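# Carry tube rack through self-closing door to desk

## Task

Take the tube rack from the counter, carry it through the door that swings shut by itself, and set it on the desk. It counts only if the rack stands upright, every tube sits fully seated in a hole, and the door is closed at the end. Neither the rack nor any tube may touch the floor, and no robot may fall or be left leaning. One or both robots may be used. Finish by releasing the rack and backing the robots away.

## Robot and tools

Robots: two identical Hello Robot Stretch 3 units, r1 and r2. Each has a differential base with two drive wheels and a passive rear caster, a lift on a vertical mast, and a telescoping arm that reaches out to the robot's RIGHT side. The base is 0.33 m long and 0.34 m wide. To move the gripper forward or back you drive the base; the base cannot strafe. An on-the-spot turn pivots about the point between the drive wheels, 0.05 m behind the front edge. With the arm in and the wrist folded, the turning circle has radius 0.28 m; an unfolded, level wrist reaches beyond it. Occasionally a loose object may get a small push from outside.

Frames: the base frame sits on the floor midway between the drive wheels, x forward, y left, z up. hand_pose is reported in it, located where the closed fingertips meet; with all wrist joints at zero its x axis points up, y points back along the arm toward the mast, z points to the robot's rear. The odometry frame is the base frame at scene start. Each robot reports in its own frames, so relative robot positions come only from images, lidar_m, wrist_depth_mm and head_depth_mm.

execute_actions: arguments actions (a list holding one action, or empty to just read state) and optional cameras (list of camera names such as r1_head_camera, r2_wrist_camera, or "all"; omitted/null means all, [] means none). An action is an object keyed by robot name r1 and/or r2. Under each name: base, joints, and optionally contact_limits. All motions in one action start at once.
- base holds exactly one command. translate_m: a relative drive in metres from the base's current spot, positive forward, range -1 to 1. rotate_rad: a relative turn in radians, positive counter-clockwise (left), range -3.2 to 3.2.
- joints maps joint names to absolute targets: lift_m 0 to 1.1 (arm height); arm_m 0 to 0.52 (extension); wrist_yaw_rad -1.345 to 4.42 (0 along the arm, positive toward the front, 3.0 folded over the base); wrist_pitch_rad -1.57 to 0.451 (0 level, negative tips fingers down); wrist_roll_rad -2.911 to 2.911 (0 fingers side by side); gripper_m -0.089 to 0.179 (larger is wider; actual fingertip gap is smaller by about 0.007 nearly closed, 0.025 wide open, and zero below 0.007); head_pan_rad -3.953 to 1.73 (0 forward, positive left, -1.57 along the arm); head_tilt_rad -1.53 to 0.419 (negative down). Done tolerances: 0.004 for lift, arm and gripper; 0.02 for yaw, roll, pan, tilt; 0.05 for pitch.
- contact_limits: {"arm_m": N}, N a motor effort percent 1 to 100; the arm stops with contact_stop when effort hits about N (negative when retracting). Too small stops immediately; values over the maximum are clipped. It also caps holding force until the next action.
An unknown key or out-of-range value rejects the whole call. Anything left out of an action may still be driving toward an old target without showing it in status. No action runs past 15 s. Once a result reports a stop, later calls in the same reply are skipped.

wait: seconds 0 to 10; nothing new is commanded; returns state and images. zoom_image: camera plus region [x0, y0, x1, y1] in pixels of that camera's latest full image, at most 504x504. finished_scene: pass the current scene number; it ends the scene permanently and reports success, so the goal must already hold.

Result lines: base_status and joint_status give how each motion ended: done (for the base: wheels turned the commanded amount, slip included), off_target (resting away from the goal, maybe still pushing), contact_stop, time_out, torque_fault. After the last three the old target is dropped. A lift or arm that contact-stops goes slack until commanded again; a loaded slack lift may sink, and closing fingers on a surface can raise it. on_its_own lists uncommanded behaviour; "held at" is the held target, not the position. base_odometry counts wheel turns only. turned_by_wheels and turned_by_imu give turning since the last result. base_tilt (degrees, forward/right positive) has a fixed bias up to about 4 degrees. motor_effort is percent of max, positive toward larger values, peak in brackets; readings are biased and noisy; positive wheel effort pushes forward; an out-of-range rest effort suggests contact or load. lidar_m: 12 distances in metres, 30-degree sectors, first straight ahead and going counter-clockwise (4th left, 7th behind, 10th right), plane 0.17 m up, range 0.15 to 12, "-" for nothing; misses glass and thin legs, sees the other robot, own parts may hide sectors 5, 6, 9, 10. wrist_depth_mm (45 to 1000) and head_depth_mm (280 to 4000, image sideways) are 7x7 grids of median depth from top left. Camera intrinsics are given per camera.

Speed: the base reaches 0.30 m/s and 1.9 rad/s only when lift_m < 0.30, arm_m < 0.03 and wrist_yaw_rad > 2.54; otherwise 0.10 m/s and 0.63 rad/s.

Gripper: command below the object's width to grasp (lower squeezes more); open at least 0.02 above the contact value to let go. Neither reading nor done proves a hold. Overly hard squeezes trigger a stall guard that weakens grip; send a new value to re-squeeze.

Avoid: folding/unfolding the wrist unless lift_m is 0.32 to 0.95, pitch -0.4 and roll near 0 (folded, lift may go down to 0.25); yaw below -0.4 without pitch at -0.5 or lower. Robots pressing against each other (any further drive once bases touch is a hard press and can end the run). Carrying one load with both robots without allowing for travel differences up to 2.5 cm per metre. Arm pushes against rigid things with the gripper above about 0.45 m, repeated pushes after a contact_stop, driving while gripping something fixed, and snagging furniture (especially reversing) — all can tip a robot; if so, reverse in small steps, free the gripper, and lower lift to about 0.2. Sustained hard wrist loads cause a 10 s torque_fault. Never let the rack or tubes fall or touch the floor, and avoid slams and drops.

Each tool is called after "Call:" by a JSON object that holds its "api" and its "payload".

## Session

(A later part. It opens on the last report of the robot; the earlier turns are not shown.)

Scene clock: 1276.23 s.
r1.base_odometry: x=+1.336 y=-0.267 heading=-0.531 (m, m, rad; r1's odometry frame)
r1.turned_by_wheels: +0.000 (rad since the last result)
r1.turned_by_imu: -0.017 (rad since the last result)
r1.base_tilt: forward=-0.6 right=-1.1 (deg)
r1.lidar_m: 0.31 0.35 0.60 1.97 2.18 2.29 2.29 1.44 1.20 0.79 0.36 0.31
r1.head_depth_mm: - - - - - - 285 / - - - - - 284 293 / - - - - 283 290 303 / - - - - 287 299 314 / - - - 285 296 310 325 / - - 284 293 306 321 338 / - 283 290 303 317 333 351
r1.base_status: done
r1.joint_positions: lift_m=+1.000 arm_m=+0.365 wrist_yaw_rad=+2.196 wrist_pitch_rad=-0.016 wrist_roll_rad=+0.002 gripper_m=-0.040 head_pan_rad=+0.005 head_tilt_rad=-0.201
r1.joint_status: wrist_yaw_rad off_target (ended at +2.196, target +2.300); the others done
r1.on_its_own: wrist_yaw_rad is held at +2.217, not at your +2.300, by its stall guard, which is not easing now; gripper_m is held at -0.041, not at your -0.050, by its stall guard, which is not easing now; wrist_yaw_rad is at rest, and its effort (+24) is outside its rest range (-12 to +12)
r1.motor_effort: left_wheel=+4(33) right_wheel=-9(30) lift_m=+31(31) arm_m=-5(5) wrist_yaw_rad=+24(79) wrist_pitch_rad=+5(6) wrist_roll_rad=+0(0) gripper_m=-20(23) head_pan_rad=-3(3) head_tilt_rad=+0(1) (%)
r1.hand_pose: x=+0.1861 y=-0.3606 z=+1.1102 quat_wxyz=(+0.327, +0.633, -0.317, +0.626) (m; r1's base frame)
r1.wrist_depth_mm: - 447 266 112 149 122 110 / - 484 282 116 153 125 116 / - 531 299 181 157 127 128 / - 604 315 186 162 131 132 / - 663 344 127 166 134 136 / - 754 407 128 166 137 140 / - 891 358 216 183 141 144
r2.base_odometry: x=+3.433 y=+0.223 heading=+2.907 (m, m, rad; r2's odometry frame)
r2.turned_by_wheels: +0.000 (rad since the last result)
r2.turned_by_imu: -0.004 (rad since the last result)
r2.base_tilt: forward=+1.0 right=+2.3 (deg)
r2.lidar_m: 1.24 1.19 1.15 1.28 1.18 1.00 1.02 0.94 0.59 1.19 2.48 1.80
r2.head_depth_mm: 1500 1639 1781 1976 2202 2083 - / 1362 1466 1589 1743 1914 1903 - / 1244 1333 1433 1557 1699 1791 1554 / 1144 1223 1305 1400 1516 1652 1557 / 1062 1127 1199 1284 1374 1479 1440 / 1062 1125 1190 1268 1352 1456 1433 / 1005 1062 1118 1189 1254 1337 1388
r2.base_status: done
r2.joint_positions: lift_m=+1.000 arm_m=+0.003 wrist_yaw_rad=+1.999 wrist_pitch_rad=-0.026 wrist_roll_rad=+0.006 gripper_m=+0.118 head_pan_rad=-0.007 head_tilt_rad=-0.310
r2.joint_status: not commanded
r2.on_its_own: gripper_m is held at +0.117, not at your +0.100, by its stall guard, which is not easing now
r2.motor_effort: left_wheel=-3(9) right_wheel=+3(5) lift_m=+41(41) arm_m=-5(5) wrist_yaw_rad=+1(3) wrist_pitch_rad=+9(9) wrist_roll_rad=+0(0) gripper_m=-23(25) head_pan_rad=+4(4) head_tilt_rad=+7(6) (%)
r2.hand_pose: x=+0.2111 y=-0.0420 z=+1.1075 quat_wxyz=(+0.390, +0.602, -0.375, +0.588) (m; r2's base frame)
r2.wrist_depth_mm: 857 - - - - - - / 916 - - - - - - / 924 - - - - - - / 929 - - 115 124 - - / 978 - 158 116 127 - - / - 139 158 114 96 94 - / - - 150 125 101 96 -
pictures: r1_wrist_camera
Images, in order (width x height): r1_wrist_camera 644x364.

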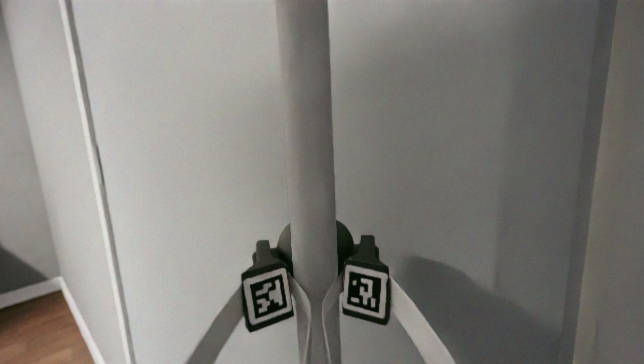

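Call:
{"api": "execute_actions", "payload": {"actions": [{"r1": {"base": {"translate_m": 0.02}, "joints": {"gripper_m": 0.06}}, "r2": {"base": {"rotate_rad": -0.72}}}], "cameras": ["r1_wrist_camera", "r2_head_camera"]}}

Scene clock: 1284.83 s.
r1.base_odometry: x=+1.353 y=-0.278 heading=-0.531 (m, m, rad; r1's odometry frame)
r1.turned_by_wheels: +0.000 (rad since the last result)
r1.turned_by_imu: +0.001 (rad since the last result)
r1.base_tilt: forward=-0.6 right=-1.0 (deg)
r1.lidar_m: 0.31 0.35 0.57 1.97 2.18 2.32 2.31 1.45 1.20 0.74 0.37 0.31
r1.head_depth_mm: - - - - - - 287 / - - - - - 284 295 / - - - - 283 291 304 / - - - - 287 299 313 / - - - 285 294 308 324 / - - 282 290 303 318 334 / - - 287 298 312 328 345
r1.base_status: done
r1.joint_positions: lift_m=+1.000 arm_m=+0.365 wrist_yaw_rad=+2.212 wrist_pitch_rad=-0.017 wrist_roll_rad=+0.002 gripper_m=+0.060 head_pan_rad=+0.005 head_tilt_rad=-0.201
r1.joint_status: all done
r1.on_its_own: wrist_yaw_rad is held at +2.217, not at your +2.300, by its stall guard, which is not easing now
r1.motor_effort: left_wheel=+5(7) right_wheel=-8(20) lift_m=+31(31) arm_m=-3(5) wrist_yaw_rad=+7(46) wrist_pitch_rad=+5(6) wrist_roll_rad=+0(0) gripper_m=-1(78) head_pan_rad=-3(4) head_tilt_rad=+1(1) (%)
r1.hand_pose: x=+0.1837 y=-0.3574 z=+1.1101 quat_wxyz=(+0.322, +0.635, -0.312, +0.629) (m; r1's base frame)
r1.wrist_depth_mm: - 469 291 213 161 136 116 / - 515 308 220 165 140 121 / - 558 324 228 170 143 124 / - 610 343 237 176 147 128 / - 679 371 246 175 150 131 / - 777 - 260 - 155 135 / - - 414 269 195 154 138
r2.base_odometry: x=+3.433 y=+0.223 heading=+2.187 (m, m, rad; r2's odometry frame)
r2.turned_by_wheels: -0.720 (rad since the last result)
r2.turned_by_imu: -0.713 (rad since the last result)
r2.base_tilt: forward=+1.0 right=+2.2 (deg)
r2.lidar_m: 2.47 1.31 1.18 1.15 1.21 1.18 1.18 1.00 0.94 0.94 0.60 1.70
r2.head_depth_mm: 2136 2280 2389 2565 2650 2092 - / 2195 2308 2460 2593 2688 1891 - / 2229 2342 2511 2656 2638 1884 1560 / 2301 2398 2557 2732 2631 1883 1559 / 2342 2474 2623 2813 2580 1902 1445 / 2301 2443 2579 2692 2499 1852 1433 / 1869 1938 2016 2086 2161 1835 1426
r2.base_status: done
r2.joint_positions: lift_m=+1.000 arm_m=+0.003 wrist_yaw_rad=+1.999 wrist_pitch_rad=-0.026 wrist_roll_rad=+0.006 gripper_m=+0.118 head_pan_rad=-0.007 head_tilt_rad=-0.310
r2.joint_status: not commanded
r2.on_its_own: gripper_m is held at +0.117, not at your +0.100, by its stall guard, which is not easing now
r2.motor_effort: left_wheel=+2(7) right_wheel=-3(8) lift_m=+41(41) arm_m=-4(4) wrist_yaw_rad=+1(1) wrist_pitch_rad=+9(9) wrist_roll_rad=+0(0) gripper_m=-24(24) head_pan_rad=+4(4) head_tilt_rad=+6(6) (%)
r2.hand_pose: x=+0.2111 y=-0.0420 z=+1.1075 quat_wxyz=(+0.390, +0.602, -0.375, +0.588) (m; r2's base frame)
r2.wrist_depth_mm: 939 - - - - - - / 950 - - - - - - / 982 - - - - - - / 971 - - 116 124 - - / - - 158 116 127 - - / - 139 157 114 96 94 - / 962 - 150 123 101 96 -
pictures: r1_wrist_camera, r2_head_camera (sideways: a quarter turn clockwise sets it upright)
Images, in order (width x height): r1_wrist_camera 644x364, r2_head_camera 896x504.

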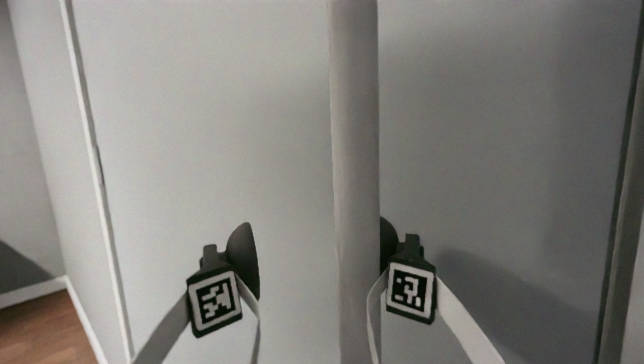

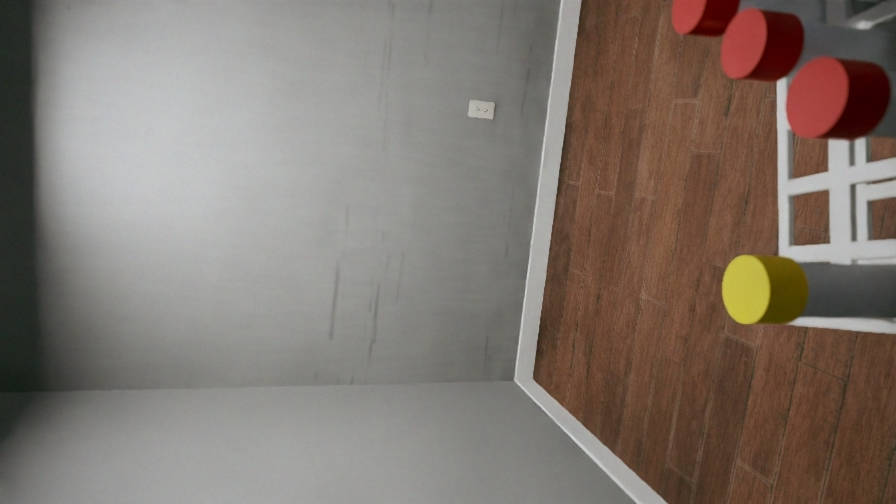

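Call:
{"api": "execute_actions", "payload": {"actions": [{"r1": {"base": {"translate_m": -0.1}, "joints": {"arm_m": 0.43}}, "r2": {"joints": {"head_pan_rad": -1.57, "head_tilt_rad": -0.5}}}], "cameras": ["r1_wrist_camera", "r2_head_camera"]}}

Scene clock: 1296.83 s.
r1.base_odometry: x=+1.267 y=-0.227 heading=-0.531 (m, m, rad; r1's odometry frame)
r1.turned_by_wheels: +0.000 (rad since the last result)
r1.turned_by_imu: +0.001 (rad since the last result)
r1.base_tilt: forward=-0.6 right=-1.1 (deg)
r1.lidar_m: 0.42 0.47 0.74 1.98 2.20 2.22 2.20 1.43 1.19 0.96 0.51 0.42
r1.head_depth_mm: 324 335 348 361 376 391 408 / 330 343 356 370 385 402 420 / 337 350 364 378 394 411 431 / 345 358 372 388 405 423 443 / 353 366 382 398 415 434 456 / 361 375 391 408 426 447 470 / 369 384 401 418 438 460 484
r1.base_status: done
r1.joint_positions: lift_m=+1.000 arm_m=+0.430 wrist_yaw_rad=+2.214 wrist_pitch_rad=-0.015 wrist_roll_rad=+0.002 gripper_m=+0.060 head_pan_rad=+0.005 head_tilt_rad=-0.201
r1.joint_status: all done
r1.on_its_own: wrist_yaw_rad is held at +2.217, not at your +2.300, by its stall guard, which is not easing now
r1.motor_effort: left_wheel=+1(16) right_wheel=+0(33) lift_m=+31(30) arm_m=+4(8) wrist_yaw_rad=+3(7) wrist_pitch_rad=+5(6) wrist_roll_rad=+0(0) gripper_m=+0(2) head_pan_rad=-3(4) head_tilt_rad=+0(0) (%)
r1.hand_pose: x=+0.1833 y=-0.4211 z=+1.1105 quat_wxyz=(+0.321, +0.635, -0.311, +0.630) (m; r1's base frame)
r1.wrist_depth_mm: - 731 475 346 273 214 185 / - 810 493 358 279 218 189 / - 872 522 370 289 223 194 / - 967 549 386 299 229 199 / - - 596 401 295 234 206 / - - - 420 - 241 211 / - - 664 435 320 242 216
r2.base_odometry: x=+3.433 y=+0.223 heading=+2.187 (m, m, rad; r2's odometry frame)
r2.turned_by_wheels: +0.000 (rad since the last result)
r2.turned_by_imu: +0.001 (rad since the last result)
r2.base_tilt: forward=+1.0 right=+2.2 (deg)
r2.lidar_m: 2.47 1.31 1.17 1.15 1.21 1.18 1.18 1.00 0.94 0.94 0.59 1.70
r2.head_depth_mm: 731 791 864 806 - - 327 / 744 809 887 754 587 - - / 763 831 913 747 583 - - / 779 850 936 740 567 - - / 796 872 949 734 530 401 357 / 816 892 972 727 524 411 351 / 832 915 1011 719 521 421 -
r2.base_status: not commanded
r2.joint_positions: lift_m=+1.000 arm_m=+0.003 wrist_yaw_rad=+1.999 wrist_pitch_rad=-0.026 wrist_roll_rad=+0.006 gripper_m=+0.118 head_pan_rad=-1.563 head_tilt_rad=-0.494
r2.joint_status: all done
r2.on_its_own: gripper_m is held at +0.117, not at your +0.100, by its stall guard, which is not easing now
r2.motor_effort: left_wheel=+2(2) right_wheel=-3(3) lift_m=+41(41) arm_m=-4(4) wrist_yaw_rad=+2(1) wrist_pitch_rad=+9(9) wrist_roll_rad=+1(0) gripper_m=-24(25) head_pan_rad=-5(57) head_tilt_rad=-4(25) (%)
r2.hand_pose: x=+0.2111 y=-0.0420 z=+1.1075 quat_wxyz=(+0.390, +0.602, -0.375, +0.588) (m; r2's base frame)
r2.wrist_depth_mm: 889 - - - - - - / 928 - - - - - - / 925 - - - - - - / 972 - - 115 123 - - / - - 158 115 126 - - / - 139 158 114 96 95 - / - - 151 122 101 96 -
pictures: r1_wrist_camera, r2_head_camera (sideways: a quarter turn clockwise sets it upright)
Images, in order (width x height): r1_wrist_camera 644x364, r2_head_camera 896x504.

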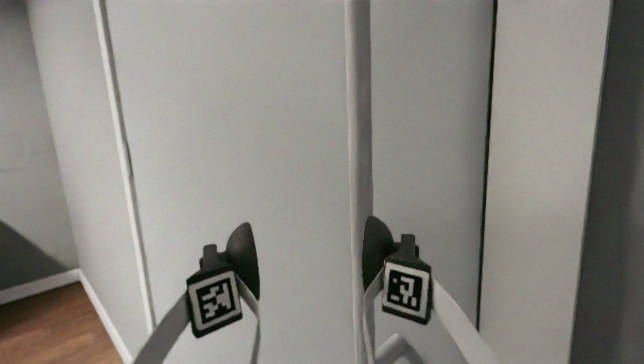

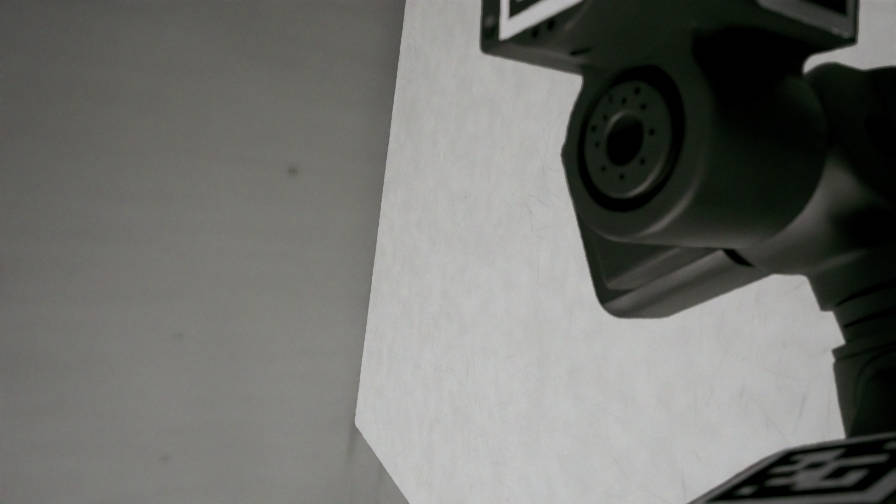

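Call:
{"api": "execute_actions", "payload": {"actions": [{"r1": {"base": {"translate_m": -0.4}, "joints": {"arm_m": 0.1}}, "r2": {"joints": {"wrist_yaw_rad": 0.0, "arm_m": 0.15}}}], "cameras": ["r2_head_camera", "r2_wrist_camera"]}}

Scene clock: 1316.13 s.
r1.base_odometry: x=+0.922 y=-0.024 heading=-0.531 (m, m, rad; r1's odometry frame)
r1.turned_by_wheels: +0.000 (rad since the last result)
r1.turned_by_imu: +0.000 (rad since the last result)
r1.base_tilt: forward=-0.7 right=-1.1 (deg)
r1.lidar_m: 0.82 0.91 1.45 2.05 2.20 1.82 1.82 1.34 1.11 1.10 0.98 0.82
r1.head_depth_mm: 669 695 721 748 778 812 846 / 684 710 737 764 796 831 871 / 698 726 755 783 815 852 895 / 714 742 770 803 837 875 918 / 728 758 789 822 862 900 943 / 746 775 810 845 882 924 973 / 762 796 829 867 908 955 1003
r1.base_status: done
r1.joint_positions: lift_m=+1.000 arm_m=+0.100 wrist_yaw_rad=+2.215 wrist_pitch_rad=-0.015 wrist_roll_rad=+0.002 gripper_m=+0.060 head_pan_rad=+0.005 head_tilt_rad=-0.201
r1.joint_status: all done
r1.on_its_own: wrist_yaw_rad is held at +2.217, not at your +2.300, by its stall guard, which is not easing now
r1.motor_effort: left_wheel=+1(5) right_wheel=+0(4) lift_m=+31(31) arm_m=-5(4) wrist_yaw_rad=+3(3) wrist_pitch_rad=+5(5) wrist_roll_rad=+0(0) gripper_m=+0(0) head_pan_rad=-2(3) head_tilt_rad=+0(0) (%)
r1.hand_pose: x=+0.1833 y=-0.0918 z=+1.1105 quat_wxyz=(+0.321, +0.635, -0.311, +0.630) (m; r1's base frame)
r1.wrist_depth_mm: - - - 939 745 619 528 / - - - 952 748 623 531 / - - - - 781 645 538 / - - - - 820 656 551 / - - - - 815 673 568 / - - - - - 686 582 / - - - - 903 686 590
r2.base_odometry: x=+3.433 y=+0.223 heading=+2.187 (m, m, rad; r2's odometry frame)
r2.turned_by_wheels: +0.000 (rad since the last result)
r2.turned_by_imu: +0.001 (rad since the last result)
r2.base_tilt: forward=+1.1 right=+2.3 (deg)
r2.lidar_m: 2.47 1.31 1.17 1.15 1.21 1.19 1.18 1.00 0.94 0.94 0.60 1.70
r2.head_depth_mm: 730 792 846 - 494 422 344 / 744 813 866 - - 420 343 / 763 830 880 - 479 417 341 / 779 851 905 634 520 415 340 / 796 870 947 696 529 412 339 / 814 892 973 725 524 410 337 / 831 915 1012 720 521 409 335
r2.base_status: not commanded
r2.joint_positions: lift_m=+1.000 arm_m=+0.150 wrist_yaw_rad=+0.002 wrist_pitch_rad=-0.026 wrist_roll_rad=+0.006 gripper_m=+0.118 head_pan_rad=-1.563 head_tilt_rad=-0.494
r2.joint_status: all done
r2.on_its_own: gripper_m is held at +0.117, not at your +0.100, by its stall guard, which is not easing now
r2.motor_effort: left_wheel=+2(2) right_wheel=-3(3) lift_m=+41(41) arm_m=+5(6) wrist_yaw_rad=-2(4) wrist_pitch_rad=+9(9) wrist_roll_rad=+0(0) gripper_m=-24(24) head_pan_rad=-5(5) head_tilt_rad=-4(4) (%)
r2.hand_pose: x=-0.0209 y=-0.5502 z=+1.1075 quat_wxyz=(+0.705, +0.010, -0.709, -0.009) (m; r2's base frame)
r2.wrist_depth_mm: 655 620 559 529 497 466 441 / 663 627 582 539 510 481 453 / 684 637 591 559 518 480 457 / 703 665 591 117 123 495 472 / 748 684 158 117 126 505 489 / 747 138 158 113 96 94 486 / 348 308 149 120 101 96 351
pictures: r2_head_camera (sideways: a quarter turn clockwise sets it upright), r2_wrist_camera
Images, in order (width x height): r2_head_camera 896x504, r2_wrist_camera 644x364.

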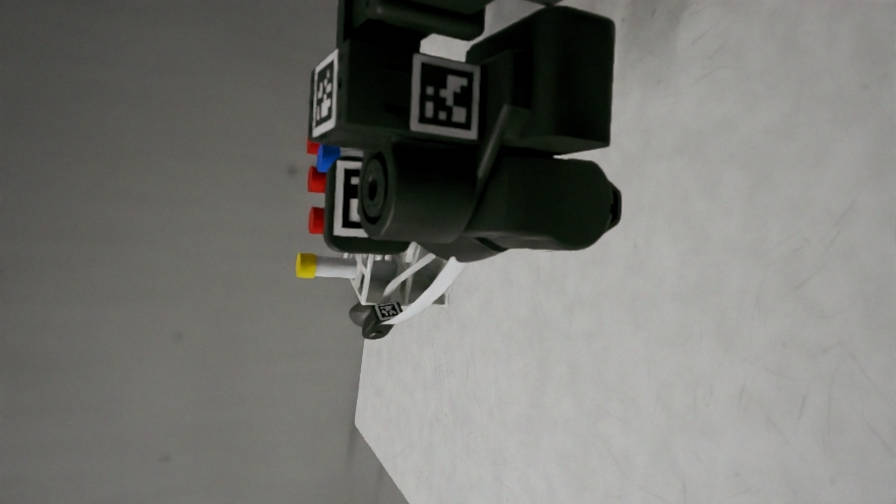

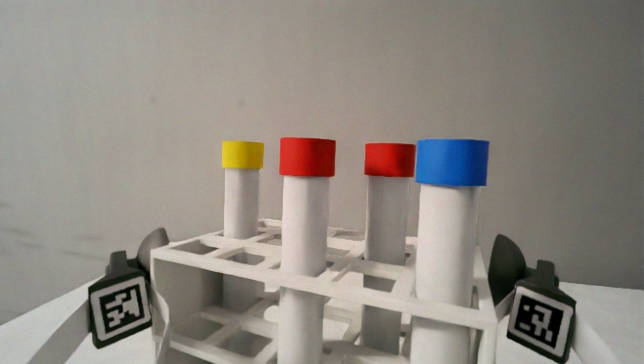

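Call:
{"api": "execute_actions", "payload": {"actions": [{"r2": {"joints": {"lift_m": 0.92}}}], "cameras": ["r2_wrist_camera"]}}

Scene clock: 1324.43 s.
r1.base_odometry: x=+0.922 y=-0.024 heading=-0.531 (m, m, rad; r1's odometry frame)
r1.turned_by_wheels: +0.000 (rad since the last result)
r1.turned_by_imu: +0.001 (rad since the last result)
r1.base_tilt: forward=-0.6 right=-1.1 (deg)
r1.lidar_m: 0.81 0.90 1.46 2.05 2.20 1.82 1.82 1.34 1.11 1.10 0.99 0.82
r1.head_depth_mm: 670 696 721 749 778 810 847 / 684 710 735 767 798 829 868 / 699 724 753 784 818 854 892 / 712 741 770 802 837 878 918 / 729 759 791 823 861 897 946 / 747 777 809 843 886 925 973 / 764 795 828 868 908 950 1004
r1.base_status: not commanded
r1.joint_positions: lift_m=+1.000 arm_m=+0.100 wrist_yaw_rad=+2.215 wrist_pitch_rad=-0.015 wrist_roll_rad=+0.002 gripper_m=+0.060 head_pan_rad=+0.005 head_tilt_rad=-0.201
r1.joint_status: not commanded
r1.on_its_own: wrist_yaw_rad is held at +2.217, not at your +2.300, by its stall guard, which is not easing now
r1.motor_effort: left_wheel=+1(1) right_wheel=+0(0) lift_m=+31(31) arm_m=-5(5) wrist_yaw_rad=+3(3) wrist_pitch_rad=+5(5) wrist_roll_rad=+0(0) gripper_m=+0(0) head_pan_rad=-4(3) head_tilt_rad=-1(1) (%)
r1.hand_pose: x=+0.1833 y=-0.0918 z=+1.1105 quat_wxyz=(+0.321, +0.635, -0.311, +0.630) (m; r1's base frame)
r1.wrist_depth_mm: - - - 958 734 606 530 / - - - 967 759 626 533 / - - - - 797 649 543 / - - - - 811 649 553 / - - - - 805 673 567 / - - - - - 691 582 / - - - - 904 692 598
r2.base_odometry: x=+3.433 y=+0.223 heading=+2.187 (m, m, rad; r2's odometry frame)
r2.turned_by_wheels: +0.000 (rad since the last result)
r2.turned_by_imu: +0.001 (rad since the last result)
r2.base_tilt: forward=+1.0 right=+2.3 (deg)
r2.lidar_m: 2.47 1.31 1.17 1.15 1.21 1.18 1.18 1.00 0.94 0.94 0.59 1.69
r2.head_depth_mm: 730 792 866 785 - 396 344 / 746 810 889 803 - 389 343 / 762 832 908 535 - 393 342 / 780 849 937 574 521 401 340 / 797 871 948 773 529 413 339 / 814 893 975 727 525 411 337 / 835 917 1014 719 520 409 336
r2.base_status: not commanded
r2.joint_positions: lift_m=+0.920 arm_m=+0.150 wrist_yaw_rad=+0.002 wrist_pitch_rad=-0.027 wrist_roll_rad=+0.006 gripper_m=+0.118 head_pan_rad=-1.563 head_tilt_rad=-0.494
r2.joint_status: all done
r2.on_its_own: gripper_m is held at +0.117, not at your +0.100, by its stall guard, which is not easing now
r2.motor_effort: left_wheel=+2(2) right_wheel=-3(3) lift_m=+26(36) arm_m=+5(4) wrist_yaw_rad=-2(3) wrist_pitch_rad=+9(9) wrist_roll_rad=+0(0) gripper_m=-24(24) head_pan_rad=-5(5) head_tilt_rad=-4(4) (%)
r2.hand_pose: x=-0.0209 y=-0.5502 z=+1.0280 quat_wxyz=(+0.705, +0.010, -0.709, -0.009) (m; r2's base frame)
r2.wrist_depth_mm: 648 615 558 523 505 468 449 / 652 629 565 541 515 474 447 / 679 628 582 551 504 493 469 / 719 642 591 115 123 497 481 / 714 461 158 116 127 454 473 / 290 138 158 113 96 93 305 / 220 201 150 121 101 95 226
pictures: r2_wrist_camera
Images, in order (width x height): r2_wrist_camera 644x364.

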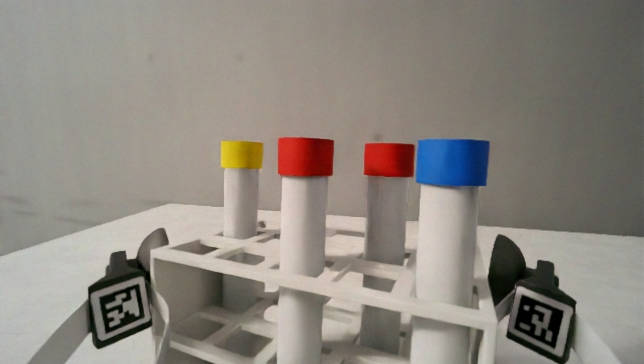

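Call:
{"api": "execute_actions", "payload": {"actions": [{"r2": {"joints": {"lift_m": 0.9}}}], "cameras": ["r2_wrist_camera"]}}

Scene clock: 1327.83 s.
r1.base_odometry: x=+0.922 y=-0.024 heading=-0.531 (m, m, rad; r1's odometry frame)
r1.turned_by_wheels: +0.000 (rad since the last result)
r1.turned_by_imu: +0.001 (rad since the last result)
r1.base_tilt: forward=-0.6 right=-1.1 (deg)
r1.lidar_m: 0.81 0.91 1.45 2.05 2.20 1.82 1.81 1.34 1.11 1.10 0.99 0.82
r1.head_depth_mm: 671 694 722 748 777 811 845 / 685 709 737 766 798 831 869 / 700 725 753 784 819 852 892 / 714 744 771 804 837 874 918 / 731 758 790 825 861 899 943 / 747 777 808 845 881 923 973 / 762 794 829 868 905 952 1004
r1.base_status: not commanded
r1.joint_positions: lift_m=+1.000 arm_m=+0.100 wrist_yaw_rad=+2.215 wrist_pitch_rad=-0.015 wrist_roll_rad=+0.002 gripper_m=+0.060 head_pan_rad=+0.005 head_tilt_rad=-0.201
r1.joint_status: not commanded
r1.on_its_own: wrist_yaw_rad is held at +2.217, not at your +2.300, by its stall guard, which is not easing now
r1.motor_effort: left_wheel=+1(1) right_wheel=+0(0) lift_m=+31(31) arm_m=-4(5) wrist_yaw_rad=+3(2) wrist_pitch_rad=+5(5) wrist_roll_rad=+0(0) gripper_m=+0(0) head_pan_rad=-2(3) head_tilt_rad=+0(0) (%)
r1.hand_pose: x=+0.1833 y=-0.0918 z=+1.1105 quat_wxyz=(+0.321, +0.635, -0.311, +0.630) (m; r1's base frame)
r1.wrist_depth_mm: - - - 948 736 611 518 / - - - 961 765 635 528 / - - - - 783 644 546 / - - - - 802 662 554 / - - - - 809 669 554 / - - - - - 689 582 / - - - - 919 705 601
r2.base_odometry: x=+3.433 y=+0.223 heading=+2.187 (m, m, rad; r2's odometry frame)
r2.turned_by_wheels: +0.000 (rad since the last result)
r2.turned_by_imu: +0.000 (rad since the last result)
r2.base_tilt: forward=+1.0 right=+2.3 (deg)
r2.lidar_m: 2.48 1.31 1.17 1.15 1.21 1.19 1.18 1.00 0.94 0.94 0.59 1.70
r2.head_depth_mm: 731 792 867 762 - - 345 / 746 810 886 797 - - 343 / 761 828 909 585 - - 342 / 779 847 935 578 519 402 340 / 796 870 949 755 527 413 339 / 816 892 971 726 525 410 337 / 837 917 1012 720 520 408 335
r2.base_status: not commanded
r2.joint_positions: lift_m=+0.900 arm_m=+0.150 wrist_yaw_rad=+0.002 wrist_pitch_rad=-0.024 wrist_roll_rad=+0.006 gripper_m=+0.118 head_pan_rad=-1.563 head_tilt_rad=-0.494
r2.joint_status: all done
r2.on_its_own: gripper_m is held at +0.117, not at your +0.100, by its stall guard, which is not easing now
r2.motor_effort: left_wheel=+2(2) right_wheel=-3(3) lift_m=+26(27) arm_m=+5(5) wrist_yaw_rad=-3(1) wrist_pitch_rad=+8(9) wrist_roll_rad=+0(0) gripper_m=-24(24) head_pan_rad=-4(4) head_tilt_rad=-4(4) (%)
r2.hand_pose: x=-0.0209 y=-0.5503 z=+1.0089 quat_wxyz=(+0.705, +0.009, -0.709, -0.008) (m; r2's base frame)
r2.wrist_depth_mm: 646 609 552 529 495 471 447 / 664 618 578 538 502 482 453 / 680 630 582 546 502 485 457 / 705 649 575 109 119 490 471 / 383 411 155 112 124 363 401 / 257 139 155 112 94 92 265 / 201 175 149 119 102 94 198
pictures: r2_wrist_camera
Images, in order (width x height): r2_wrist_camera 644x364.

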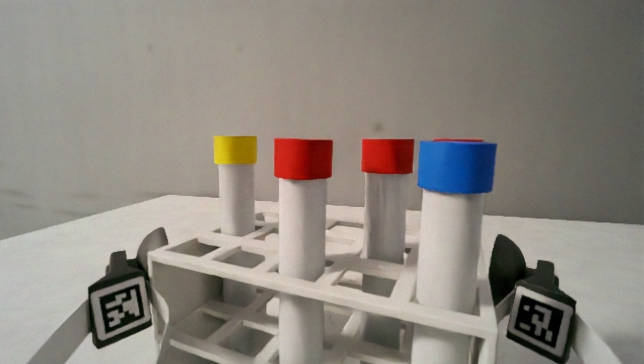

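Call:
{"api": "execute_actions", "payload": {"actions": [{"r2": {"joints": {"gripper_m": 0.17}}}], "cameras": ["r2_wrist_camera", "r2_head_camera"]}}

Scene clock: 1334.33 s.
r1.base_odometry: x=+0.922 y=-0.024 heading=-0.531 (m, m, rad; r1's odometry frame)
r1.turned_by_wheels: +0.000 (rad since the last result)
r1.turned_by_imu: +0.001 (rad since the last result)
r1.base_tilt: forward=-0.6 right=-1.0 (deg)
r1.lidar_m: 0.82 0.91 1.45 2.05 2.19 1.82 1.81 1.34 1.11 1.11 0.99 0.82
r1.head_depth_mm: 670 694 722 749 778 811 849 / 685 710 737 767 796 831 869 / 699 725 753 783 818 852 893 / 715 741 770 804 838 877 918 / 731 757 790 824 860 899 941 / 746 777 811 845 883 925 972 / 763 795 830 868 910 952 1002
r1.base_status: not commanded
r1.joint_positions: lift_m=+1.000 arm_m=+0.100 wrist_yaw_rad=+2.215 wrist_pitch_rad=-0.015 wrist_roll_rad=+0.002 gripper_m=+0.060 head_pan_rad=+0.005 head_tilt_rad=-0.201
r1.joint_status: not commanded
r1.on_its_own: wrist_yaw_rad is held at +2.217, not at your +2.300, by its stall guard, which is not easing now
r1.motor_effort: left_wheel=+2(1) right_wheel=+0(0) lift_m=+31(31) arm_m=-5(5) wrist_yaw_rad=+2(3) wrist_pitch_rad=+5(5) wrist_roll_rad=+0(0) gripper_m=+0(0) head_pan_rad=-3(3) head_tilt_rad=+1(0) (%)
r1.hand_pose: x=+0.1833 y=-0.0918 z=+1.1105 quat_wxyz=(+0.321, +0.635, -0.311, +0.630) (m; r1's base frame)
r1.wrist_depth_mm: - - - 932 741 614 525 / - - - 971 761 629 536 / - - - - 781 647 540 / - - - - 818 659 549 / - - - - 808 674 572 / - - - - - 684 575 / - - - - 919 684 595
r2.base_odometry: x=+3.433 y=+0.223 heading=+2.187 (m, m, rad; r2's odometry frame)
r2.turned_by_wheels: +0.000 (rad since the last result)
r2.turned_by_imu: +0.001 (rad since the last result)
r2.base_tilt: forward=+1.0 right=+2.3 (deg)
r2.lidar_m: 2.47 1.31 1.17 1.15 1.21 1.19 1.18 1.00 0.94 0.94 0.59 1.70
r2.head_depth_mm: 730 794 866 763 - - 345 / 747 812 888 797 - - 343 / 763 831 914 551 - - 342 / 779 849 935 579 530 402 340 / 796 871 947 774 528 413 339 / 815 893 974 726 525 410 337 / 833 918 1012 719 520 408 335
r2.base_status: not commanded
r2.joint_positions: lift_m=+0.900 arm_m=+0.150 wrist_yaw_rad=+0.002 wrist_pitch_rad=-0.022 wrist_roll_rad=+0.006 gripper_m=+0.170 head_pan_rad=-1.563 head_tilt_rad=-0.494
r2.joint_status: all done
r2.motor_effort: left_wheel=+2(2) right_wheel=-3(3) lift_m=+25(25) arm_m=+4(5) wrist_yaw_rad=-1(3) wrist_pitch_rad=+7(8) wrist_roll_rad=+0(0) gripper_m=+1(96) head_pan_rad=-4(4) head_tilt_rad=-4(4) (%)
r2.hand_pose: x=-0.0209 y=-0.5503 z=+1.0092 quat_wxyz=(+0.705, +0.009, -0.709, -0.007) (m; r2's base frame)
r2.wrist_depth_mm: 648 599 562 527 497 473 449 / 666 617 579 541 507 491 453 / 692 635 589 540 508 492 462 / 709 656 582 108 117 487 474 / 383 391 154 111 122 363 407 / 259 134 156 111 95 92 266 / - 175 148 118 121 104 208
pictures: r2_head_camera (sideways: a quarter turn clockwise sets it upright), r2_wrist_camera
Images, in order (width x height): r2_head_camera 896x504, r2_wrist_camera 644x364.

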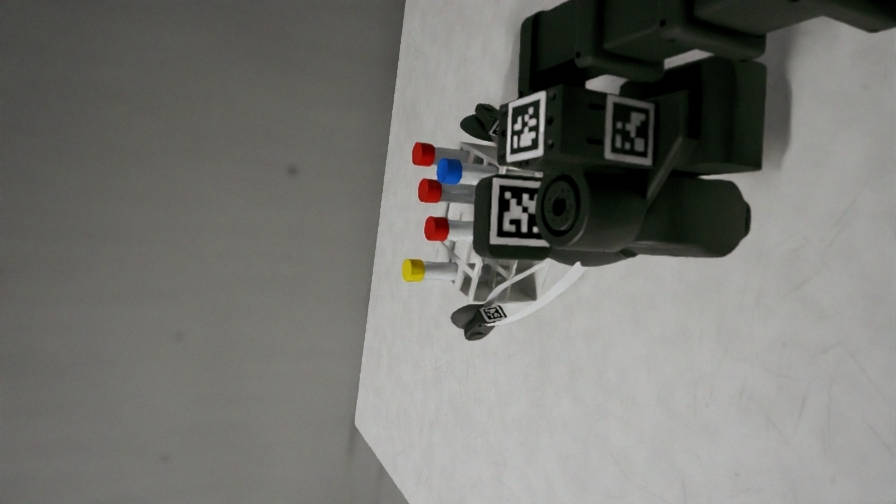

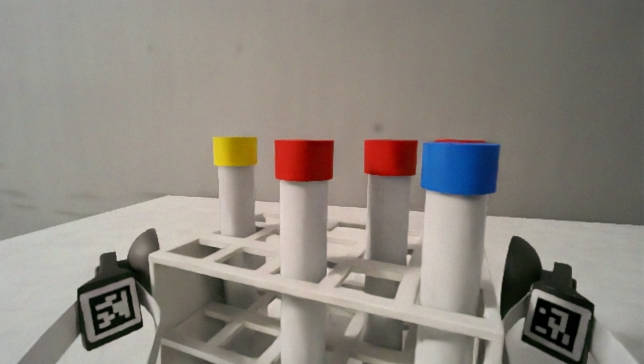

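Call:
{"api": "execute_actions", "payload": {"actions": [{"r2": {"joints": {"arm_m": 0.0}}}], "cameras": ["r2_wrist_camera", "r2_head_camera"]}}

Scene clock: 1339.77 s.
r1.base_odometry: x=+0.922 y=-0.024 heading=-0.531 (m, m, rad; r1's odometry frame)
r1.turned_by_wheels: +0.000 (rad since the last result)
r1.turned_by_imu: +0.001 (rad since the last result)
r1.base_tilt: forward=-0.6 right=-1.1 (deg)
r1.lidar_m: 0.81 0.90 1.46 2.05 2.19 1.83 1.81 1.34 1.11 1.11 0.99 0.82
r1.head_depth_mm: 671 692 721 747 779 812 845 / 686 711 735 765 799 831 869 / 698 725 754 784 817 851 893 / 713 740 769 803 837 875 918 / 729 761 790 822 859 899 948 / 748 777 806 843 882 922 971 / 765 796 830 864 910 952 1006
r1.base_status: not commanded
r1.joint_positions: lift_m=+1.000 arm_m=+0.100 wrist_yaw_rad=+2.215 wrist_pitch_rad=-0.015 wrist_roll_rad=+0.002 gripper_m=+0.060 head_pan_rad=+0.005 head_tilt_rad=-0.201
r1.joint_status: not commanded
r1.on_its_own: wrist_yaw_rad is held at +2.217, not at your +2.300, by its stall guard, which is not easing now
r1.motor_effort: left_wheel=+2(1) right_wheel=+0(0) lift_m=+31(31) arm_m=-5(5) wrist_yaw_rad=+3(3) wrist_pitch_rad=+5(5) wrist_roll_rad=+0(0) gripper_m=+0(0) head_pan_rad=-2(3) head_tilt_rad=+1(0) (%)
r1.hand_pose: x=+0.1833 y=-0.0918 z=+1.1105 quat_wxyz=(+0.321, +0.635, -0.311, +0.630) (m; r1's base frame)
r1.wrist_depth_mm: - - - 953 743 616 527 / - - - 960 761 632 535 / - - - - 775 639 542 / - - - - 805 651 558 / - - - - 785 681 568 / - - - - - 689 584 / - - - - 914 688 591
r2.base_odometry: x=+3.433 y=+0.223 heading=+2.187 (m, m, rad; r2's odometry frame)
r2.turned_by_wheels: +0.000 (rad since the last result)
r2.turned_by_imu: +0.001 (rad since the last result)
r2.base_tilt: forward=+1.0 right=+2.3 (deg)
r2.lidar_m: 2.47 1.31 1.17 1.15 1.21 1.19 1.18 1.00 0.94 0.94 0.60 1.70
r2.head_depth_mm: 731 793 869 764 543 423 - / 747 812 887 756 563 426 - / 763 832 912 551 521 - - / 780 849 936 564 532 - - / 799 870 948 733 550 413 339 / 814 893 974 728 524 410 337 / 835 917 1008 719 521 408 335
r2.base_status: not commanded
r2.joint_positions: lift_m=+0.900 arm_m=+0.003 wrist_yaw_rad=+0.001 wrist_pitch_rad=-0.021 wrist_roll_rad=+0.006 gripper_m=+0.170 head_pan_rad=-1.563 head_tilt_rad=-0.494
r2.joint_status: all done
joint sent to its limit — the command would take r2.arm_m past its lower limit, so that joint was sent only as far as its limit.
r2.motor_effort: left_wheel=+2(2) right_wheel=-3(3) lift_m=+25(25) arm_m=-5(6) wrist_yaw_rad=-1(3) wrist_pitch_rad=+7(7) wrist_roll_rad=+0(0) gripper_m=+0(1) head_pan_rad=-4(4) head_tilt_rad=-4(4) (%)
r2.hand_pose: x=-0.0212 y=-0.4037 z=+1.0094 quat_wxyz=(+0.705, +0.008, -0.709, -0.008) (m; r2's base frame)
r2.wrist_depth_mm: 796 750 716 660 617 594 557 / 848 798 715 686 642 587 583 / 881 792 746 701 649 609 582 / 869 814 752 270 568 621 600 / 380 395 357 275 334 403 409 / 257 269 264 258 249 269 267 / - 185 197 197 198 200 208
pictures: r2_head_camera (sideways: a quarter turn clockwise sets it upright), r2_wrist_camera
Images, in order (width x height): r2_head_camera 896x504, r2_wrist_camera 644x364.

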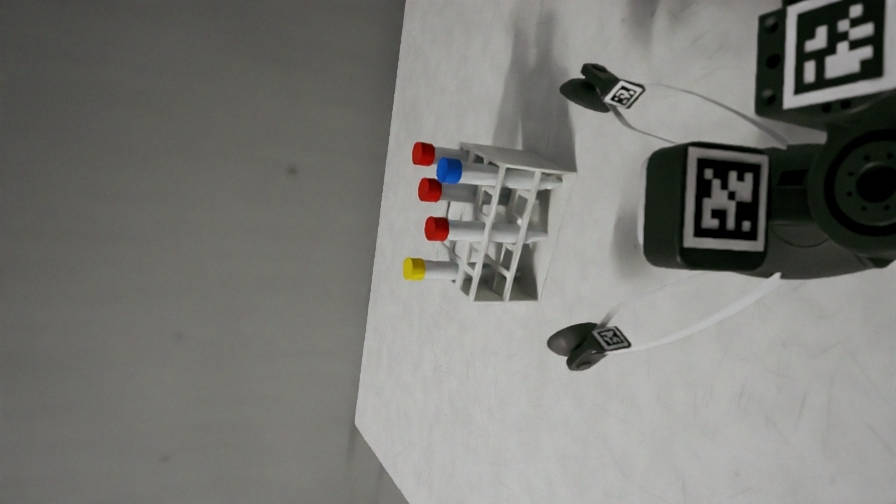

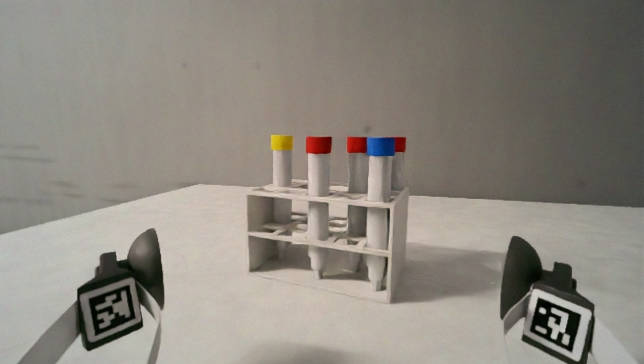

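Call:
{"api": "zoom_image", "payload": {"camera": "r2_wrist_camera", "region": [220, 110, 440, 310]}}

Region (220, 110, 440, 310) of r2_wrist_camera's 644x364 image, scaled by 2.291; it fills the top 458 rows of this view, and the rest is white.

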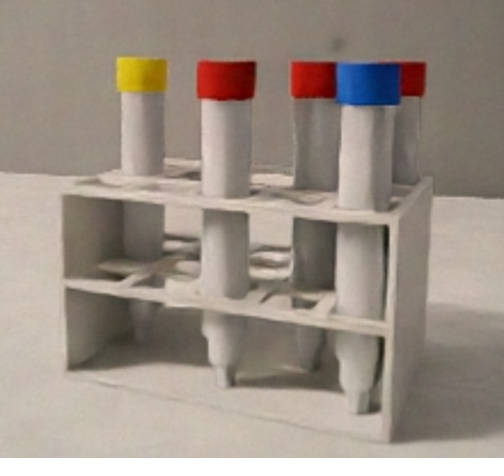

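Call:
{"api": "execute_actions", "payload": {"actions": [{"r2": {"joints": {"lift_m": 1.0, "wrist_yaw_rad": 2.0, "head_pan_rad": 0.0, "head_tilt_rad": -0.2}}}], "cameras": []}}

Call:
{"api": "execute_actions", "payload": {"actions": [{"r2": {"base": {"rotate_rad": 0.6}}}], "cameras": []}}

Call:
{"api": "execute_actions", "payload": {"actions": [{"r2": {"base": {"translate_m": 0.5}, "joints": {"head_pan_rad": -2.6, "head_tilt_rad": -0.35}}, "r1": {"joints": {"head_tilt_rad": 0.0}}}]}}

Scene clock: 1351.03 s.
r1.base_odometry: x=+0.922 y=-0.024 heading=-0.531 (m, m, rad; r1's odometry frame)
r1.turned_by_wheels: +0.000 (rad since the last result)
r1.turned_by_imu: +0.002 (rad since the last result)
r1.base_tilt: forward=-0.6 right=-1.0 (deg)
r1.lidar_m: 0.81 0.91 1.46 2.05 2.19 1.82 1.81 1.33 1.11 1.10 0.99 0.82
r1.head_depth_mm: 670 693 720 747 778 810 848 / 686 710 736 765 798 832 869 / 699 725 754 783 815 852 893 / 714 742 770 804 837 877 915 / 731 760 789 824 859 899 945 / 747 778 808 845 884 926 971 / 765 797 831 868 906 953 1002
r1.base_status: not commanded
r1.joint_positions: lift_m=+1.000 arm_m=+0.100 wrist_yaw_rad=+2.215 wrist_pitch_rad=-0.015 wrist_roll_rad=+0.002 gripper_m=+0.060 head_pan_rad=+0.005 head_tilt_rad=-0.201
r1.joint_status: not commanded
r1.on_its_own: wrist_yaw_rad is held at +2.217, not at your +2.300, by its stall guard, which is not easing now
r1.motor_effort: left_wheel=+1(1) right_wheel=-1(0) lift_m=+31(31) arm_m=-5(5) wrist_yaw_rad=+2(2) wrist_pitch_rad=+5(5) wrist_roll_rad=+0(0) gripper_m=+0(0) head_pan_rad=-3(4) head_tilt_rad=+0(0) (%)
r1.hand_pose: x=+0.1833 y=-0.0918 z=+1.1105 quat_wxyz=(+0.321, +0.635, -0.311, +0.630) (m; r1's base frame)
r1.wrist_depth_mm: - - - 959 739 611 526 / - - - 988 757 628 531 / - - - - 799 650 545 / - - - - 799 662 556 / - - - - 801 676 565 / - - - - - 683 579 / - - - - 907 692 590
r2.base_odometry: x=+3.433 y=+0.223 heading=+2.187 (m, m, rad; r2's odometry frame)
r2.turned_by_wheels: +0.000 (rad since the last result)
r2.turned_by_imu: +0.001 (rad since the last result)
r2.base_tilt: forward=+1.0 right=+2.3 (deg)
r2.lidar_m: 2.48 1.31 1.17 1.15 1.21 1.19 1.18 1.00 0.94 0.94 0.59 1.70
r2.head_depth_mm: 2236 2302 2389 2487 2577 2201 1629 / 2250 2353 2432 2554 2659 2182 1616 / 2291 2400 2500 2579 2683 2169 1612 / 2350 2460 2529 2645 2753 2137 1609 / 2381 2490 2618 2723 2818 2132 1589 / 2345 2453 2571 2665 2734 2109 1568 / 1881 1938 2006 2084 2143 2004 1577
r2.base_status: not commanded
r2.joint_positions: lift_m=+1.000 arm_m=+0.003 wrist_yaw_rad=+1.998 wrist_pitch_rad=-0.020 wrist_roll_rad=+0.006 gripper_m=+0.170 head_pan_rad=-0.007 head_tilt_rad=-0.211
r2.joint_status: all done
r2.motor_effort: left_wheel=+2(2) right_wheel=-4(3) lift_m=+40(42) arm_m=-4(5) wrist_yaw_rad=+4(3) wrist_pitch_rad=+7(7) wrist_roll_rad=+0(0) gripper_m=+0(0) head_pan_rad=+4(60) head_tilt_rad=+7(33) (%)
r2.hand_pose: x=+0.2114 y=-0.0421 z=+1.1091 quat_wxyz=(+0.388, +0.600, -0.377, +0.589) (m; r2's base frame)
r2.wrist_depth_mm: 951 - - - - - - / 950 - - - - - - / 944 - - - - - - / 941 - - - - - - / - - - - - - - / - - - - - - - / 946 - - - - - -
pictures: none
No camera images: the call's "cameras" was empty. Leave "cameras" out to get every camera's image.

Scene clock: 1352.93 s.
r1.base_odometry: x=+0.922 y=-0.024 heading=-0.531 (m, m, rad; r1's odometry frame)
r1.turned_by_wheels: +0.000 (rad since the last result)
r1.turned_by_imu: +0.000 (rad since the last result)
r1.base_tilt: forward=-0.5 right=-1.1 (deg)
r1.lidar_m: 0.81 0.91 1.45 2.05 2.20 1.82 1.82 1.34 1.11 1.11 0.99 0.82
r1.head_depth_mm: 671 694 719 749 780 811 845 / 685 708 737 765 799 832 869 / 699 724 753 784 817 852 893 / 713 742 771 803 838 876 918 / 729 760 789 825 861 899 946 / 745 777 807 842 886 925 970 / 764 796 830 867 907 954 1008
r1.base_status: not commanded
r1.joint_positions: lift_m=+1.000 arm_m=+0.100 wrist_yaw_rad=+2.215 wrist_pitch_rad=-0.015 wrist_roll_rad=+0.002 gripper_m=+0.060 head_pan_rad=+0.005 head_tilt_rad=-0.201
r1.joint_status: not commanded
r1.on_its_own: wrist_yaw_rad is held at +2.217, not at your +2.300, by its stall guard, which is not easing now
r1.motor_effort: left_wheel=+1(2) right_wheel=+0(0) lift_m=+31(31) arm_m=-5(5) wrist_yaw_rad=+2(2) wrist_pitch_rad=+5(5) wrist_roll_rad=+0(0) gripper_m=+0(0) head_pan_rad=-3(2) head_tilt_rad=+0(0) (%)
r1.hand_pose: x=+0.1833 y=-0.0918 z=+1.1105 quat_wxyz=(+0.321, +0.635, -0.311, +0.630) (m; r1's base frame)
r1.wrist_depth_mm: - - - 941 757 603 524 / - - - 974 755 631 531 / - - - - 783 636 544 / - - - - 812 656 557 / - - - - 796 671 577 / - - - - - 694 580 / - - - - 909 691 586
r2.base_odometry: x=+3.433 y=+0.223 heading=+2.786 (m, m, rad; r2's odometry frame)
r2.turned_by_wheels: +0.600 (rad since the last result)
r2.turned_by_imu: +0.595 (rad since the last result)
r2.base_tilt: forward=+1.0 right=+2.3 (deg)
r2.lidar_m: 1.24 1.17 1.15 1.27 1.18 1.00 1.02 0.94 0.63 0.60 1.92 2.15
r2.head_depth_mm: 1906 2055 2217 2403 2627 2191 1624 / 1663 1757 1888 2023 2172 2146 1632 / 1470 1551 1639 1747 1851 1943 1613 / 1314 1388 1448 1529 1624 1723 1597 / 1195 1246 1299 1370 1440 1522 1543 / 1093 1133 1180 1233 1272 1335 1413 / 1059 1101 1148 1200 1251 1312 1373
r2.base_status: done
r2.joint_positions: lift_m=+1.000 arm_m=+0.003 wrist_yaw_rad=+1.998 wrist_pitch_rad=-0.020 wrist_roll_rad=+0.006 gripper_m=+0.170 head_pan_rad=-0.007 head_tilt_rad=-0.211
r2.joint_status: not commanded
r2.motor_effort: left_wheel=-3(6) right_wheel=+5(10) lift_m=+40(40) arm_m=-4(4) wrist_yaw_rad=+2(3) wrist_pitch_rad=+7(7) wrist_roll_rad=+0(0) gripper_m=+0(0) head_pan_rad=+4(4) head_tilt_rad=+7(7) (%)
r2.hand_pose: x=+0.2113 y=-0.0420 z=+1.1091 quat_wxyz=(+0.388, +0.600, -0.377, +0.589) (m; r2's base frame)
r2.wrist_depth_mm: 906 - - - - - - / 937 - - - - - - / 953 - - - - - - / 982 - - - - - - / - - - - - - - / 992 - - - - - - / 939 - - - - - -
pictures: none
No camera images: the call's "cameras" was empty. Leave "cameras" out to get every camera's image.

Scene clock: 1358.87 s.
r1.base_odometry: x=+0.922 y=-0.024 heading=-0.531 (m, m, rad; r1's odometry frame)
r1.turned_by_wheels: +0.000 (rad since the last result)
r1.turned_by_imu: +0.001 (rad since the last result)
r1.base_tilt: forward=-0.7 right=-1.1 (deg)
r1.lidar_m: 0.81 0.91 1.45 2.04 2.19 1.82 1.82 1.34 1.11 1.10 0.99 0.82
r1.head_depth_mm: 730 731 734 735 739 741 744 / 745 747 752 752 755 759 762 / 761 765 767 771 773 777 778 / 781 783 785 789 791 795 797 / 798 801 803 808 810 813 816 / 818 821 823 827 829 832 835 / 839 841 844 848 849 853 857
r1.base_status: not commanded
r1.joint_positions: lift_m=+1.000 arm_m=+0.100 wrist_yaw_rad=+2.215 wrist_pitch_rad=-0.015 wrist_roll_rad=+0.002 gripper_m=+0.060 head_pan_rad=+0.005 head_tilt_rad=-0.014
r1.joint_status: all done
r1.on_its_own: wrist_yaw_rad is held at +2.217, not at your +2.300, by its stall guard, which is not easing now
r1.motor_effort: left_wheel=+1(1) right_wheel=+0(1) lift_m=+31(31) arm_m=-4(4) wrist_yaw_rad=+2(2) wrist_pitch_rad=+5(5) wrist_roll_rad=+0(0) gripper_m=+0(0) head_pan_rad=-3(3) head_tilt_rad=+6(22) (%)
r1.hand_pose: x=+0.1833 y=-0.0918 z=+1.1105 quat_wxyz=(+0.321, +0.635, -0.311, +0.630) (m; r1's base frame)
r1.wrist_depth_mm: - - - 939 748 613 529 / - - - 964 754 632 536 / - - - - 786 645 544 / - - - - 808 653 566 / - - - - 802 676 565 / - - - - - 696 582 / - - - - 897 699 594
r2.base_odometry: x=+2.965 y=+0.397 heading=+2.786 (m, m, rad; r2's odometry frame)
r2.turned_by_wheels: +0.000 (rad since the last result)
r2.turned_by_imu: +0.003 (rad since the last result)
r2.base_tilt: forward=+1.1 right=+2.2 (deg)
r2.lidar_m: 0.84 0.77 0.81 0.94 1.49 1.53 1.49 0.86 0.86 1.52 2.24 1.44
r2.head_depth_mm: 1194 1286 1387 1105 726 1752 - / 1168 1251 1343 1088 681 1711 - / 1140 1222 1313 916 675 1648 - / 1117 1191 1280 971 667 - - / 1093 1165 1245 1040 664 - - / 1072 1137 1214 1028 732 - - / 1045 1111 1185 1216 727 - -
r2.base_status: done
r2.joint_positions: lift_m=+1.000 arm_m=+0.003 wrist_yaw_rad=+1.998 wrist_pitch_rad=-0.020 wrist_roll_rad=+0.006 gripper_m=+0.170 head_pan_rad=-2.593 head_tilt_rad=-0.346
r2.joint_status: all done
r2.motor_effort: left_wheel=-3(6) right_wheel=+4(9) lift_m=+40(40) arm_m=-4(4) wrist_yaw_rad=+3(0) wrist_pitch_rad=+7(7) wrist_roll_rad=+0(0) gripper_m=+0(0) head_pan_rad=-4(59) head_tilt_rad=-3(21) (%)
r2.hand_pose: x=+0.2113 y=-0.0420 z=+1.1091 quat_wxyz=(+0.388, +0.600, -0.377, +0.589) (m; r2's base frame)
r2.wrist_depth_mm: 637 698 726 741 811 914 - / 661 713 772 756 832 905 - / 650 733 774 782 855 969 - / 687 736 791 793 892 966 - / 687 763 827 803 899 - - / 713 802 844 836 936 - - / 722 800 853 856 969 - -
pictures: r1_head_camera (sideways: a quarter turn clockwise sets it upright), r1_nav_camera (sideways: a quarter turn counterclockwise sets it upright), r1_wrist_camera, r2_head_camera (sideways: a quarter turn clockwise sets it upright), r2_nav_camera (sideways: a quarter turn counterclockwise sets it upright), r2_wrist_camera
Images, in order (width x height): r1_head_camera 896x504, r1_nav_camera 672x504, r1_wrist_camera 644x364, r2_head_camera 896x504, r2_nav_camera 672x504, r2_wrist_camera 644x364.

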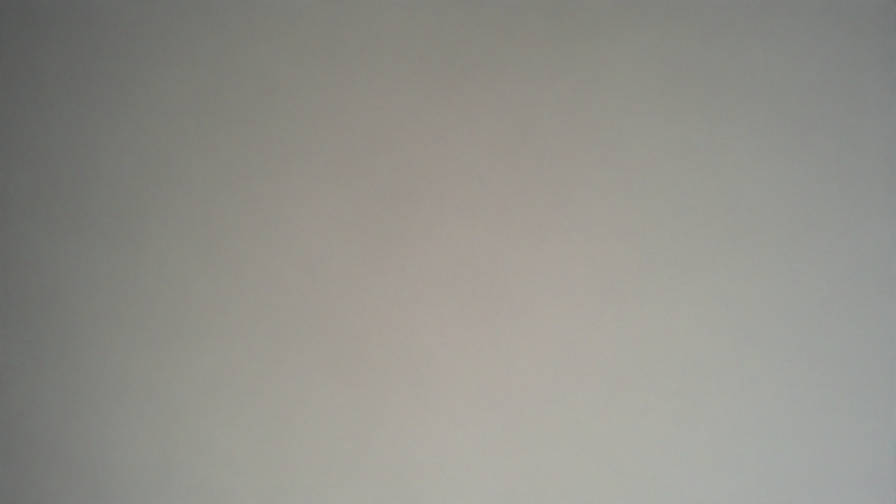

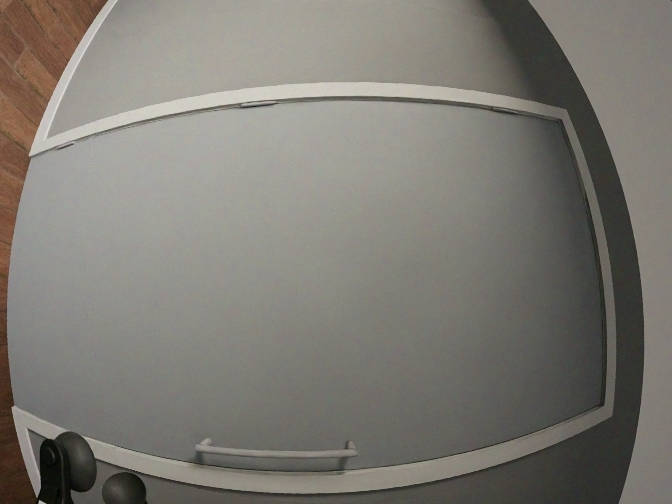

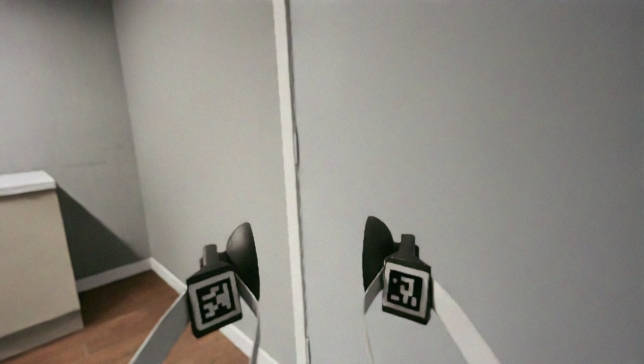

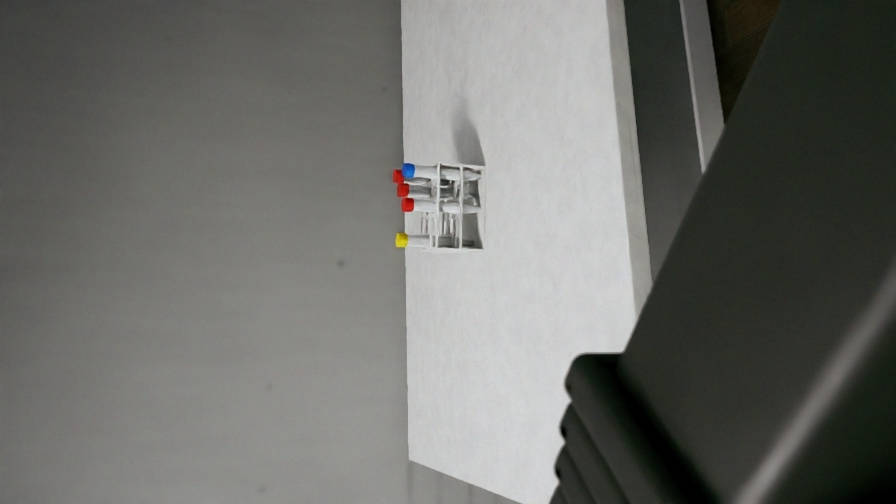

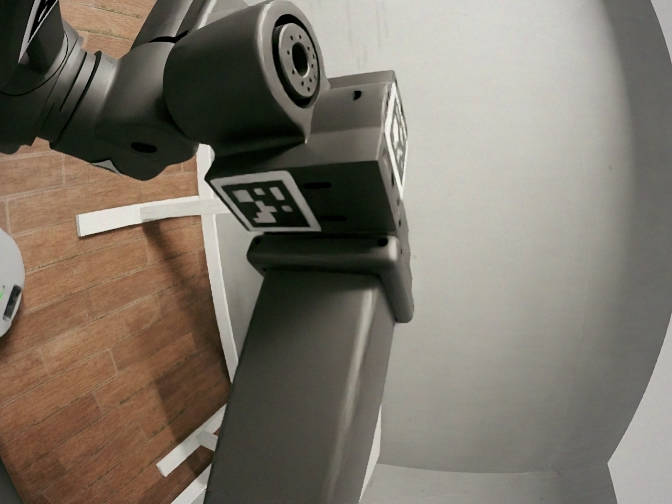

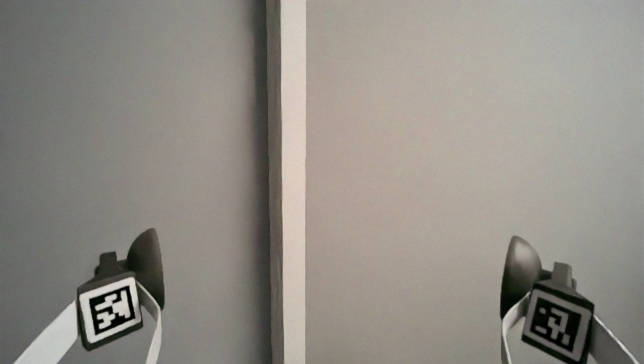

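Call:
{"api": "finished_scene", "payload": {"scene": 2}}

The scene is finished: the task was done.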